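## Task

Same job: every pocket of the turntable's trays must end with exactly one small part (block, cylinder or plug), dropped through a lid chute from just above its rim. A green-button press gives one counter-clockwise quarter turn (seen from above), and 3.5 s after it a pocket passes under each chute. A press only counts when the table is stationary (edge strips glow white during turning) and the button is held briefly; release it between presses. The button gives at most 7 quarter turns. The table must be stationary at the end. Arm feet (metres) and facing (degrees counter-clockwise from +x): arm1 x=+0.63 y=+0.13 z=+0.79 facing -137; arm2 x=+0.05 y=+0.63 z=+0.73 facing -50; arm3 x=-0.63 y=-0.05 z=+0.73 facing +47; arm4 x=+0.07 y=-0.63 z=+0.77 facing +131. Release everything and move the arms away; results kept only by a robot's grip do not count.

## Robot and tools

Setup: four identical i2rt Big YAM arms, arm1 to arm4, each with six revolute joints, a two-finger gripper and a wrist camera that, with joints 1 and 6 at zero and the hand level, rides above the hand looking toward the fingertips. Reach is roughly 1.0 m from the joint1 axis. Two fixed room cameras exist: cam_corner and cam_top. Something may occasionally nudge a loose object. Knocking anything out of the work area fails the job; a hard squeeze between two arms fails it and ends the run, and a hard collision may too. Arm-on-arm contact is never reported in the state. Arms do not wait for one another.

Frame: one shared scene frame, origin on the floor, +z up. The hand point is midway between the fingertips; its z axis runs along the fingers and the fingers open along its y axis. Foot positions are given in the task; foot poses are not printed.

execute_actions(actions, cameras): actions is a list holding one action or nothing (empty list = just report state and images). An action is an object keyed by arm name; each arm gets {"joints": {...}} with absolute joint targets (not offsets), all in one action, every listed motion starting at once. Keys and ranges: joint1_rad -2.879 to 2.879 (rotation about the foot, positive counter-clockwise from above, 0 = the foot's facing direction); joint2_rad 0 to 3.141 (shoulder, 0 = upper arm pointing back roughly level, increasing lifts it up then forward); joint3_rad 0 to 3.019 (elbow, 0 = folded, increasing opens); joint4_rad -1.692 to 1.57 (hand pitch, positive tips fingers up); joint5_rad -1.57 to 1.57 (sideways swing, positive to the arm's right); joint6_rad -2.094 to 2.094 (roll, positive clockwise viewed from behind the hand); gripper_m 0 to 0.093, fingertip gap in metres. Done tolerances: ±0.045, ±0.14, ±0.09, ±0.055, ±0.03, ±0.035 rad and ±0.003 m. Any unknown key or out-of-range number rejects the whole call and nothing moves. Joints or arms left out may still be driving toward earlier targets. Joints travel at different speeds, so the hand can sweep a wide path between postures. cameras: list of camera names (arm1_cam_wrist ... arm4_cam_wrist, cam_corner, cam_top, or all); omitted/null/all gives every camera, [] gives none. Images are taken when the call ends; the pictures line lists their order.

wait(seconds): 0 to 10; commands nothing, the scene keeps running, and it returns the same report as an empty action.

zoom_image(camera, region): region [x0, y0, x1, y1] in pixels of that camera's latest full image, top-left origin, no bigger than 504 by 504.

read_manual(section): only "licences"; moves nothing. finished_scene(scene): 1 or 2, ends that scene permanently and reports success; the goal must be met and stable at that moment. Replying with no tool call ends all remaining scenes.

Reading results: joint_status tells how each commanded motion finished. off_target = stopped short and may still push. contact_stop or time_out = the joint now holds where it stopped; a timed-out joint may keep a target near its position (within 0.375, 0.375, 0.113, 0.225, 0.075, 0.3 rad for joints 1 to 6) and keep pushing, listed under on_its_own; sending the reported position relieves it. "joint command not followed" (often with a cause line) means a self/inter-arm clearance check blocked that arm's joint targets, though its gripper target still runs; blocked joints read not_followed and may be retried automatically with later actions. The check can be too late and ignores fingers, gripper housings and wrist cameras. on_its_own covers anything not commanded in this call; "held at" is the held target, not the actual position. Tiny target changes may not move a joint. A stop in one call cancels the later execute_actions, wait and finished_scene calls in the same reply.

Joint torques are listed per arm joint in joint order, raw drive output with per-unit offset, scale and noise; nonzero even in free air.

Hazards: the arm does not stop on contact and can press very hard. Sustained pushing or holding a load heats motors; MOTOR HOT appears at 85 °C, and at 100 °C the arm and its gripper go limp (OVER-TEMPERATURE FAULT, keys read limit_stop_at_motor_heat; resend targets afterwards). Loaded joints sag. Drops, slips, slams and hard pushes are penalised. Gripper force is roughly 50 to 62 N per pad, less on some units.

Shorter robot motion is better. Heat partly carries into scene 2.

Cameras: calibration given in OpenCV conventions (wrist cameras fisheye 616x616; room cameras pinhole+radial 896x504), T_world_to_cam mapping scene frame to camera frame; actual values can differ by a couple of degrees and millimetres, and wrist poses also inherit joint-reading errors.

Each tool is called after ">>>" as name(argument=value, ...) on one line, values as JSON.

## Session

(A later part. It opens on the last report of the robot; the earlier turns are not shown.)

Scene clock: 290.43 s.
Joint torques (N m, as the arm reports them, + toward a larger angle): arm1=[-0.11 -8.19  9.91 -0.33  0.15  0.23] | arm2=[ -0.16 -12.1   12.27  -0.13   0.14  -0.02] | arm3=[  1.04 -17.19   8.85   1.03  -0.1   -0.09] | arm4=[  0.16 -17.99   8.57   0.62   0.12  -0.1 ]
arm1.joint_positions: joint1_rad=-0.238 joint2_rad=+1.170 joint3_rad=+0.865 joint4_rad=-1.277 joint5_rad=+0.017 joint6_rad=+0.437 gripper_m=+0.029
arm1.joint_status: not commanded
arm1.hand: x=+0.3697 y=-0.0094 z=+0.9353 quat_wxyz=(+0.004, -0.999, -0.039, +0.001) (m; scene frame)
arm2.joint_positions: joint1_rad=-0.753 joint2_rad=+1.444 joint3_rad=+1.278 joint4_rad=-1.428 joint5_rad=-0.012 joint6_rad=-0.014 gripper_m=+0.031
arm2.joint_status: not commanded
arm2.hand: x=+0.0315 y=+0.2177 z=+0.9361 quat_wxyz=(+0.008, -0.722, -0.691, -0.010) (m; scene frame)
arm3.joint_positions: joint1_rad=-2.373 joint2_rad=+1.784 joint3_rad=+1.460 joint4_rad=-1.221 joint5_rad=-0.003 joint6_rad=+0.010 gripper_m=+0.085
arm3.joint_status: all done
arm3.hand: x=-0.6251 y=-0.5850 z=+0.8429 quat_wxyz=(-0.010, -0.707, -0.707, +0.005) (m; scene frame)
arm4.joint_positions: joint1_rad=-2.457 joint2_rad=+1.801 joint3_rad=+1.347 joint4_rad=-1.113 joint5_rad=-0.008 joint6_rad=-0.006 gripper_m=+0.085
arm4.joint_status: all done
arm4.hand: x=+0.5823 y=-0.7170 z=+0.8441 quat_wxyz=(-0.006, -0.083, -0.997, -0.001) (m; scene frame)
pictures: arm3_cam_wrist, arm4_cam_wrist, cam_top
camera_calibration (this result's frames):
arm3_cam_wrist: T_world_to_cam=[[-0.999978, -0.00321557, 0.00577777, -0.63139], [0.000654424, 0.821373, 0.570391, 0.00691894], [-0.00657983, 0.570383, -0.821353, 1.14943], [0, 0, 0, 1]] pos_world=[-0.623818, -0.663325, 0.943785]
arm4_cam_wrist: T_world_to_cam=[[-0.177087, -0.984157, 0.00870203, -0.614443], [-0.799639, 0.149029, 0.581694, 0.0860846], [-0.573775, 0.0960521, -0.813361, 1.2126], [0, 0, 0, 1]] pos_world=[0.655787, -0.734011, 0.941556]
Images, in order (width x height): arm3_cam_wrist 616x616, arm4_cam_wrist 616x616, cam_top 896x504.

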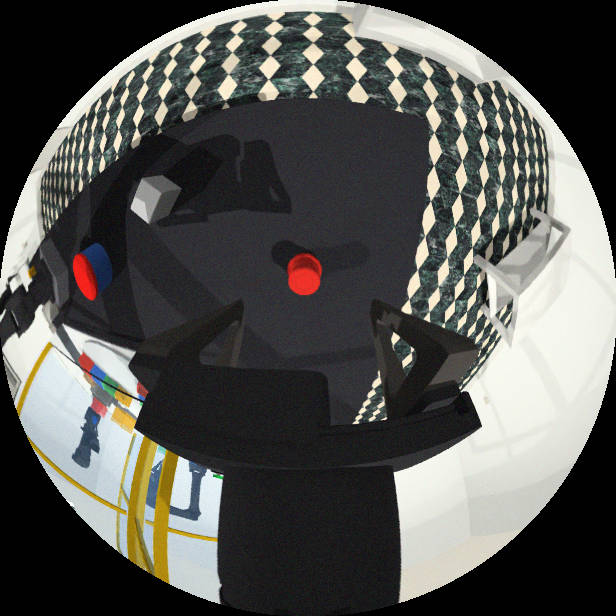

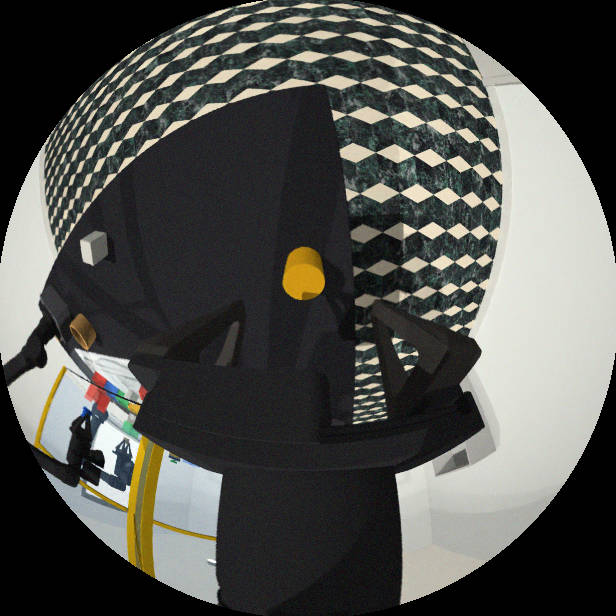

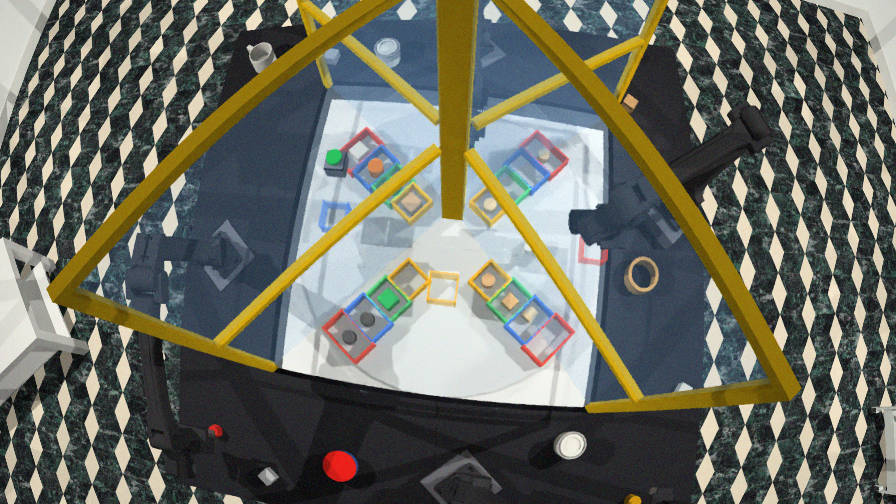

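>>> execute_actions(actions=[{"arm3":{"joints":{"joint2_rad":1.875,"joint3_rad":1.32,"joint4_rad":-0.985}},"arm4":{"joints":{"joint2_rad":1.895,"joint3_rad":1.245,"joint4_rad":-0.88}}}], cameras=["arm3_cam_wrist","arm4_cam_wrist"])

>>> execute_actions(actions=[{"arm3":{"joints":{"gripper_m":0.01}},"arm4":{"joints":{"gripper_m":0.01}}}], cameras=[])

>>> execute_actions(actions=[{"arm3":{"joints":{"joint2_rad":0.99,"joint3_rad":1.15,"joint4_rad":-1.6}},"arm4":{"joints":{"joint2_rad":0.72,"joint3_rad":0.93,"joint4_rad":-1.66}}}], cameras=[])

>>> execute_actions(actions=[{"arm3":{"joints":{"joint1_rad":-0.4,"joint6_rad":1.87}},"arm4":{"joints":{"joint1_rad":-0.585}}}], cameras=[])

>>> execute_actions(actions=[{"arm3":{"joints":{"joint1_rad":-0.28,"joint2_rad":1.39,"joint3_rad":1.42,"joint4_rad":-1.55}},"arm4":{"joints":{"joint2_rad":1.55,"joint3_rad":1.57,"joint4_rad":-1.415}}}], cameras=[])

>>> execute_actions(actions=[{"arm4":{"joints":{"joint2_rad":1.722}}}], cameras=["arm3_cam_wrist","arm4_cam_wrist"])

Scene clock: 305.77 s.
Joint torques (N m, as the arm reports them, + toward a larger angle): arm1=[-0.1  -8.1   9.92 -0.35  0.15  0.22] | arm2=[ -0.02 -12.19  12.25  -0.09   0.14  -0.05] | arm3=[  0.39 -18.99   7.52   1.05  -0.06  -0.06] | arm4=[  0.01 -17.31   6.69   0.73   0.12  -0.09]
arm1.joint_positions: joint1_rad=-0.238 joint2_rad=+1.170 joint3_rad=+0.865 joint4_rad=-1.277 joint5_rad=+0.017 joint6_rad=+0.437 gripper_m=+0.029
arm1.joint_status: not commanded
arm1.hand: x=+0.3697 y=-0.0094 z=+0.9353 quat_wxyz=(+0.004, -0.999, -0.039, +0.001) (m; scene frame)
arm2.joint_positions: joint1_rad=-0.753 joint2_rad=+1.444 joint3_rad=+1.278 joint4_rad=-1.428 joint5_rad=-0.012 joint6_rad=-0.014 gripper_m=+0.031
arm2.joint_status: not commanded
arm2.hand: x=+0.0315 y=+0.2177 z=+0.9361 quat_wxyz=(+0.008, -0.722, -0.691, -0.010) (m; scene frame)
arm3.joint_positions: joint1_rad=-2.374 joint2_rad=+1.882 joint3_rad=+1.309 joint4_rad=-0.998 joint5_rad=-0.003 joint6_rad=+0.009 gripper_m=+0.085
arm3.joint_status: all done
arm3.hand: x=-0.6253 y=-0.5710 z=+0.7415 quat_wxyz=(+0.000, -0.707, -0.707, -0.004) (m; scene frame)
arm4.joint_positions: joint1_rad=-2.457 joint2_rad=+1.917 joint3_rad=+1.235 joint4_rad=-0.895 joint5_rad=-0.008 joint6_rad=-0.006 gripper_m=+0.085
arm4.joint_status: all done
arm4.hand: x=+0.5733 y=-0.7160 z=+0.7506 quat_wxyz=(+0.000, -0.083, -0.997, -0.001) (m; scene frame)
pictures: arm3_cam_wrist, arm4_cam_wrist
camera_calibration (this result's frames):
arm3_cam_wrist: T_world_to_cam=[[-0.999975, -0.00308587, 0.00632958, -0.631313], [0.00125583, 0.806304, 0.591499, 0.0293601], [-0.00692886, 0.591493, -0.806281, 1.0588], [0, 0, 0, 1]] pos_world=[-0.623998, -0.651892, 0.840317]
arm4_cam_wrist: T_world_to_cam=[[-0.177049, -0.984163, 0.0087749, -0.614253], [-0.793463, 0.148006, 0.590348, 0.122372], [-0.582298, 0.0975582, -0.807101, 1.13257], [0, 0, 0, 1]] pos_world=[0.647835, -0.733128, 0.847244]
Images, in order (width x height): arm3_cam_wrist 616x616, arm4_cam_wrist 616x616.

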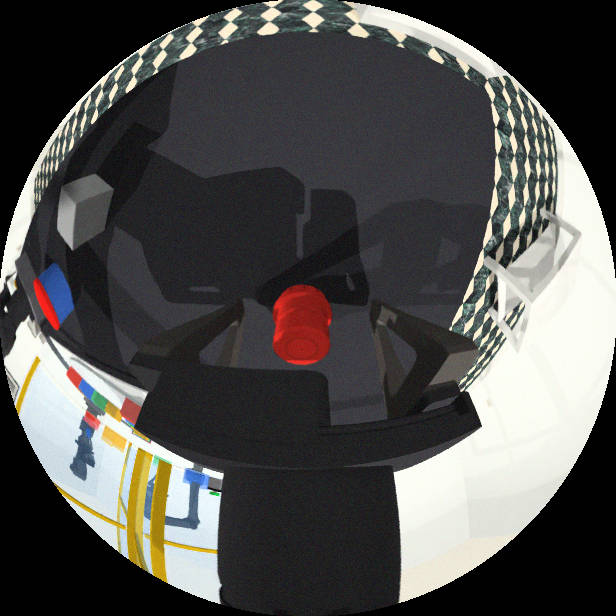

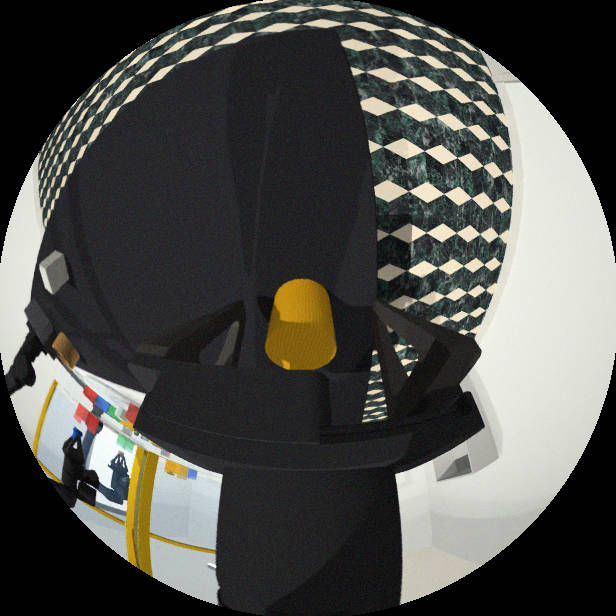

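Scene clock: 306.43 s.
Joint torques (N m, as the arm reports them, + toward a larger angle): arm1=[-0.09 -8.13  9.92 -0.33  0.15  0.23] | arm2=[ -0.13 -11.92  12.22  -0.09   0.14  -0.02] | arm3=[  0.47 -17.89   7.42   1.1   -0.08  -0.06] | arm4=[  0.12 -17.56   6.69   0.9    0.08  -0.05]
arm1.joint_positions: joint1_rad=-0.238 joint2_rad=+1.170 joint3_rad=+0.865 joint4_rad=-1.277 joint5_rad=+0.017 joint6_rad=+0.437 gripper_m=+0.029
arm1.joint_status: not commanded
arm1.hand: x=+0.3697 y=-0.0094 z=+0.9353 quat_wxyz=(+0.004, -0.999, -0.039, +0.001) (m; scene frame)
arm2.joint_positions: joint1_rad=-0.753 joint2_rad=+1.444 joint3_rad=+1.278 joint4_rad=-1.428 joint5_rad=-0.012 joint6_rad=-0.014 gripper_m=+0.031
arm2.joint_status: not commanded
arm2.hand: x=+0.0315 y=+0.2177 z=+0.9361 quat_wxyz=(+0.008, -0.722, -0.691, -0.010) (m; scene frame)
arm3.joint_positions: joint1_rad=-2.374 joint2_rad=+1.882 joint3_rad=+1.309 joint4_rad=-0.998 joint5_rad=-0.003 joint6_rad=+0.009 gripper_m=+0.032
arm3.joint_status: gripper_m off_target (ended at +0.032, target +0.010)
arm3.hand: x=-0.6253 y=-0.5710 z=+0.7415 quat_wxyz=(+0.000, -0.707, -0.707, -0.004) (m; scene frame)
arm4.joint_positions: joint1_rad=-2.457 joint2_rad=+1.917 joint3_rad=+1.235 joint4_rad=-0.895 joint5_rad=-0.008 joint6_rad=-0.006 gripper_m=+0.039
arm4.joint_status: gripper_m off_target (ended at +0.039, target +0.010)
arm4.hand: x=+0.5733 y=-0.7160 z=+0.7506 quat_wxyz=(+0.000, -0.083, -0.997, -0.001) (m; scene frame)
pictures: none
No camera images: the call's "cameras" was empty. Leave "cameras" out to get every camera's image.

Scene clock: 308.07 s.
Joint torques (N m, as the arm reports them, + toward a larger angle): arm1=[-0.06 -8.13  9.91 -0.36  0.15  0.23] | arm2=[ -0.16 -12.08  12.32  -0.11   0.13  -0.03] | arm3=[ 0.75 -4.25  9.04  0.39 -0.07 -0.09] | arm4=[ 0.13 -0.93  7.82 -0.01  0.1  -0.08]
arm1.joint_positions: joint1_rad=-0.238 joint2_rad=+1.170 joint3_rad=+0.865 joint4_rad=-1.277 joint5_rad=+0.017 joint6_rad=+0.437 gripper_m=+0.029
arm1.joint_status: not commanded
arm1.hand: x=+0.3697 y=-0.0094 z=+0.9353 quat_wxyz=(+0.004, -0.999, -0.039, +0.001) (m; scene frame)
arm2.joint_positions: joint1_rad=-0.753 joint2_rad=+1.444 joint3_rad=+1.278 joint4_rad=-1.428 joint5_rad=-0.012 joint6_rad=-0.014 gripper_m=+0.031
arm2.joint_status: not commanded
arm2.hand: x=+0.0315 y=+0.2177 z=+0.9361 quat_wxyz=(+0.008, -0.722, -0.691, -0.010) (m; scene frame)
arm3.joint_positions: joint1_rad=-2.374 joint2_rad=+0.984 joint3_rad=+1.139 joint4_rad=-1.590 joint5_rad=-0.003 joint6_rad=+0.009 gripper_m=+0.032
arm3.joint_status: all done
arm3.hand: x=-0.6285 y=-0.3283 z=+1.0242 quat_wxyz=(-0.048, -0.706, -0.706, +0.043) (m; scene frame)
arm4.joint_positions: joint1_rad=-2.457 joint2_rad=+0.719 joint3_rad=+0.929 joint4_rad=-1.649 joint5_rad=-0.008 joint6_rad=-0.006 gripper_m=+0.039
arm4.joint_status: all done
arm4.hand: x=+0.2546 y=-0.6594 z=+1.0384 quat_wxyz=(-0.069, -0.082, -0.994, +0.005) (m; scene frame)
pictures: none
No camera images: the call's "cameras" was empty. Leave "cameras" out to get every camera's image.

Scene clock: 310.37 s.
Joint torques (N m, as the arm reports them, + toward a larger angle): arm1=[-0.05 -8.13  9.92 -0.34  0.15  0.23] | arm2=[ -0.11 -11.89  12.22  -0.1    0.14  -0.03] | arm3=[ 1.93 -4.82  8.73  0.42  0.09  0.12] | arm4=[ 1.11 -1.    7.92 -0.13  0.1  -0.09]
arm1.joint_positions: joint1_rad=-0.238 joint2_rad=+1.170 joint3_rad=+0.865 joint4_rad=-1.277 joint5_rad=+0.017 joint6_rad=+0.437 gripper_m=+0.029
arm1.joint_status: not commanded
arm1.hand: x=+0.3697 y=-0.0094 z=+0.9353 quat_wxyz=(+0.004, -0.999, -0.039, +0.001) (m; scene frame)
arm2.joint_positions: joint1_rad=-0.753 joint2_rad=+1.444 joint3_rad=+1.278 joint4_rad=-1.428 joint5_rad=-0.012 joint6_rad=-0.014 gripper_m=+0.031
arm2.joint_status: not commanded
arm2.hand: x=+0.0315 y=+0.2177 z=+0.9361 quat_wxyz=(+0.008, -0.722, -0.691, -0.010) (m; scene frame)
arm3.joint_positions: joint1_rad=-0.407 joint2_rad=+0.992 joint3_rad=+1.139 joint4_rad=-1.593 joint5_rad=-0.004 joint6_rad=+1.860 gripper_m=+0.032
arm3.joint_status: all done
arm3.hand: x=-0.3741 y=+0.0617 z=+1.0253 quat_wxyz=(-0.024, -0.663, -0.746, -0.061) (m; scene frame)
arm4.joint_positions: joint1_rad=-0.588 joint2_rad=+0.719 joint3_rad=+0.929 joint4_rad=-1.649 joint5_rad=-0.008 joint6_rad=-0.006 gripper_m=+0.039
arm4.joint_status: all done
arm4.hand: x=+0.0453 y=-0.4427 z=+1.0359 quat_wxyz=(-0.040, +0.751, -0.657, -0.048) (m; scene frame)
pictures: none
No camera images: the call's "cameras" was empty. Leave "cameras" out to get every camera's image.

Scene clock: 311.93 s.
Joint torques (N m, as the arm reports them, + toward a larger angle): arm1=[-0.05 -8.05  9.91 -0.33  0.15  0.22] | arm2=[ -0.16 -12.03  12.27  -0.14   0.14  -0.03] | arm3=[  1.78 -12.6   11.3    0.61   0.06   0.09] | arm4=[  1.35 -16.32  12.62   0.65   0.11  -0.11]
arm1.joint_positions: joint1_rad=-0.238 joint2_rad=+1.170 joint3_rad=+0.865 joint4_rad=-1.277 joint5_rad=+0.017 joint6_rad=+0.437 gripper_m=+0.029
arm1.joint_status: not commanded
arm1.hand: x=+0.3697 y=-0.0094 z=+0.9353 quat_wxyz=(+0.004, -0.999, -0.039, +0.001) (m; scene frame)
arm2.joint_positions: joint1_rad=-0.753 joint2_rad=+1.444 joint3_rad=+1.278 joint4_rad=-1.428 joint5_rad=-0.012 joint6_rad=-0.014 gripper_m=+0.031
arm2.joint_status: not commanded
arm2.hand: x=+0.0315 y=+0.2177 z=+0.9361 quat_wxyz=(+0.008, -0.722, -0.691, -0.010) (m; scene frame)
arm3.joint_positions: joint1_rad=-0.283 joint2_rad=+1.399 joint3_rad=+1.373 joint4_rad=-1.556 joint5_rad=-0.004 joint6_rad=+1.861 gripper_m=+0.032
arm3.joint_status: all done
arm3.hand: x=-0.2831 y=+0.1550 z=+0.9888 quat_wxyz=(+0.004, -0.618, -0.786, +0.001) (m; scene frame)
arm4.joint_positions: joint1_rad=-0.588 joint2_rad=+1.574 joint3_rad=+1.505 joint4_rad=-1.424 joint5_rad=-0.008 joint6_rad=-0.006 gripper_m=+0.039
arm4.joint_status: all done
arm4.hand: x=+0.0067 y=-0.1414 z=+1.0045 quat_wxyz=(-0.023, +0.752, -0.658, -0.028) (m; scene frame)
pictures: none
No camera images: the call's "cameras" was empty. Leave "cameras" out to get every camera's image.

Scene clock: 312.93 s.
Joint torques (N m, as the arm reports them, + toward a larger angle): arm1=[-0.01 -8.07  9.9  -0.35  0.15  0.23] | arm2=[ -0.01 -12.14  12.23  -0.08   0.16  -0.02] | arm3=[  1.55 -12.09  11.26   0.72   0.08   0.09] | arm4=[  0.82 -17.49  10.65   0.31   0.11  -0.11]
arm1.joint_positions: joint1_rad=-0.238 joint2_rad=+1.170 joint3_rad=+0.865 joint4_rad=-1.277 joint5_rad=+0.017 joint6_rad=+0.437 gripper_m=+0.029
arm1.joint_status: not commanded
arm1.hand: x=+0.3697 y=-0.0094 z=+0.9353 quat_wxyz=(+0.004, -0.999, -0.039, +0.001) (m; scene frame)
arm2.joint_positions: joint1_rad=-0.753 joint2_rad=+1.444 joint3_rad=+1.278 joint4_rad=-1.428 joint5_rad=-0.012 joint6_rad=-0.014 gripper_m=+0.031
arm2.joint_status: not commanded
arm2.hand: x=+0.0315 y=+0.2177 z=+0.9361 quat_wxyz=(+0.008, -0.722, -0.691, -0.010) (m; scene frame)
arm3.joint_positions: joint1_rad=-0.283 joint2_rad=+1.399 joint3_rad=+1.373 joint4_rad=-1.556 joint5_rad=-0.004 joint6_rad=+1.861 gripper_m=+0.032
arm3.joint_status: not commanded
arm3.hand: x=-0.2831 y=+0.1550 z=+0.9888 quat_wxyz=(+0.004, -0.618, -0.786, +0.001) (m; scene frame)
arm4.joint_positions: joint1_rad=-0.588 joint2_rad=+1.747 joint3_rad=+1.524 joint4_rad=-1.424 joint5_rad=-0.008 joint6_rad=-0.006 gripper_m=+0.039
arm4.joint_status: all done
arm4.hand: x=+0.0049 y=-0.1243 z=+0.9287 quat_wxyz=(+0.029, +0.752, -0.658, +0.030) (m; scene frame)
pictures: arm3_cam_wrist, arm4_cam_wrist
camera_calibration (this result's frames):
arm3_cam_wrist: T_world_to_cam=[[-0.970595, -0.239903, 0.0198169, -0.256739], [-0.182137, 0.785717, 0.591165, -0.751066], [-0.157393, 0.570172, -0.806307, 0.791803], [0, 0, 0, 1]] pos_world=[-0.261362, 0.0770686, 1.08753]
arm4_cam_wrist: T_world_to_cam=[[0.992621, 0.120908, 0.00921886, -0.00296184], [0.0853366, -0.750551, 0.655279, -0.69768], [0.0861479, -0.649657, -0.75533, 0.743321], [0, 0, 0, 1]] pos_world=[-0.00155794, -0.0403823, 1.01866]
Images, in order (width x height): arm3_cam_wrist 616x616, arm4_cam_wrist 616x616.

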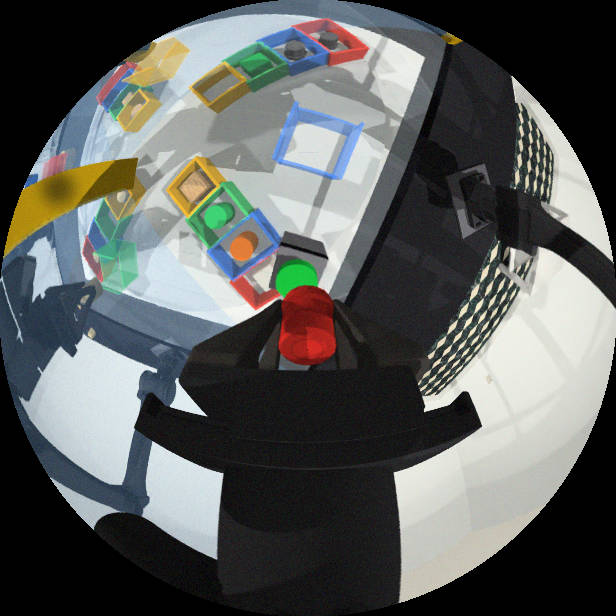

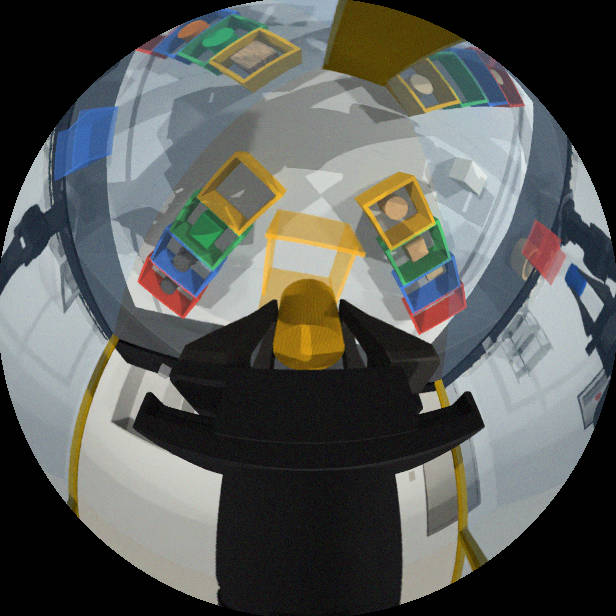

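>>> execute_actions(actions=[{"arm4":{"joints":{"joint2_rad":1.7,"joint4_rad":-1.385}}}], cameras=["arm4_cam_wrist","cam_corner"])

Scene clock: 317.40 s.
Joint torques (N m, as the arm reports them, + toward a larger angle): arm1=[-0.04 -8.11  9.9  -0.35  0.15  0.23] | arm2=[ -0.07 -11.92  12.19  -0.08   0.15  -0.04] | arm3=[  1.83 -12.04  11.32   0.62   0.06   0.11] | arm4=[  0.81 -17.86  10.95   0.67   0.12  -0.08]
arm1.joint_positions: joint1_rad=-0.238 joint2_rad=+1.170 joint3_rad=+0.865 joint4_rad=-1.277 joint5_rad=+0.017 joint6_rad=+0.437 gripper_m=+0.029
arm1.joint_status: not commanded
arm1.hand: x=+0.3697 y=-0.0094 z=+0.9353 quat_wxyz=(+0.004, -0.999, -0.039, +0.001) (m; scene frame)
arm2.joint_positions: joint1_rad=-0.753 joint2_rad=+1.444 joint3_rad=+1.278 joint4_rad=-1.428 joint5_rad=-0.012 joint6_rad=-0.014 gripper_m=+0.031
arm2.joint_status: not commanded
arm2.hand: x=+0.0315 y=+0.2177 z=+0.9361 quat_wxyz=(+0.008, -0.722, -0.691, -0.010) (m; scene frame)
arm3.joint_positions: joint1_rad=-0.283 joint2_rad=+1.399 joint3_rad=+1.373 joint4_rad=-1.556 joint5_rad=-0.004 joint6_rad=+1.861 gripper_m=+0.032
arm3.joint_status: not commanded
arm3.hand: x=-0.2831 y=+0.1550 z=+0.9888 quat_wxyz=(+0.004, -0.618, -0.786, +0.001) (m; scene frame)
arm4.joint_positions: joint1_rad=-0.588 joint2_rad=+1.724 joint3_rad=+1.524 joint4_rad=-1.399 joint5_rad=-0.008 joint6_rad=-0.006 gripper_m=+0.039
arm4.joint_status: all done
arm4.hand: x=+0.0042 y=-0.1192 z=+0.9395 quat_wxyz=(+0.013, +0.752, -0.658, +0.012) (m; scene frame)
pictures: arm4_cam_wrist, cam_corner
camera_calibration (this result's frames):
arm4_cam_wrist: T_world_to_cam=[[0.992649, 0.120701, 0.00890894, -0.00271133], [0.0893421, -0.780426, 0.618832, -0.670177], [0.0816466, -0.613487, -0.785473, 0.787592], [0, 0, 0, 1]] pos_world=[-0.0017378, -0.039519, 1.03338]
Images, in order (width x height): arm4_cam_wrist 616x616, cam_corner 896x504.

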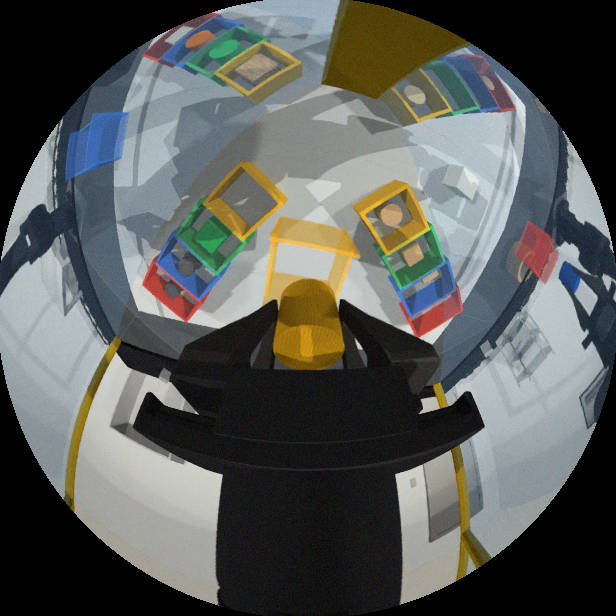

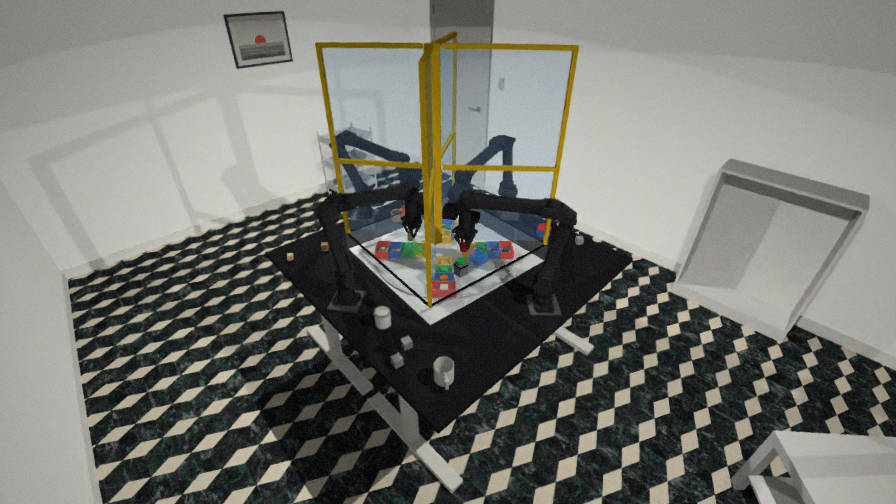

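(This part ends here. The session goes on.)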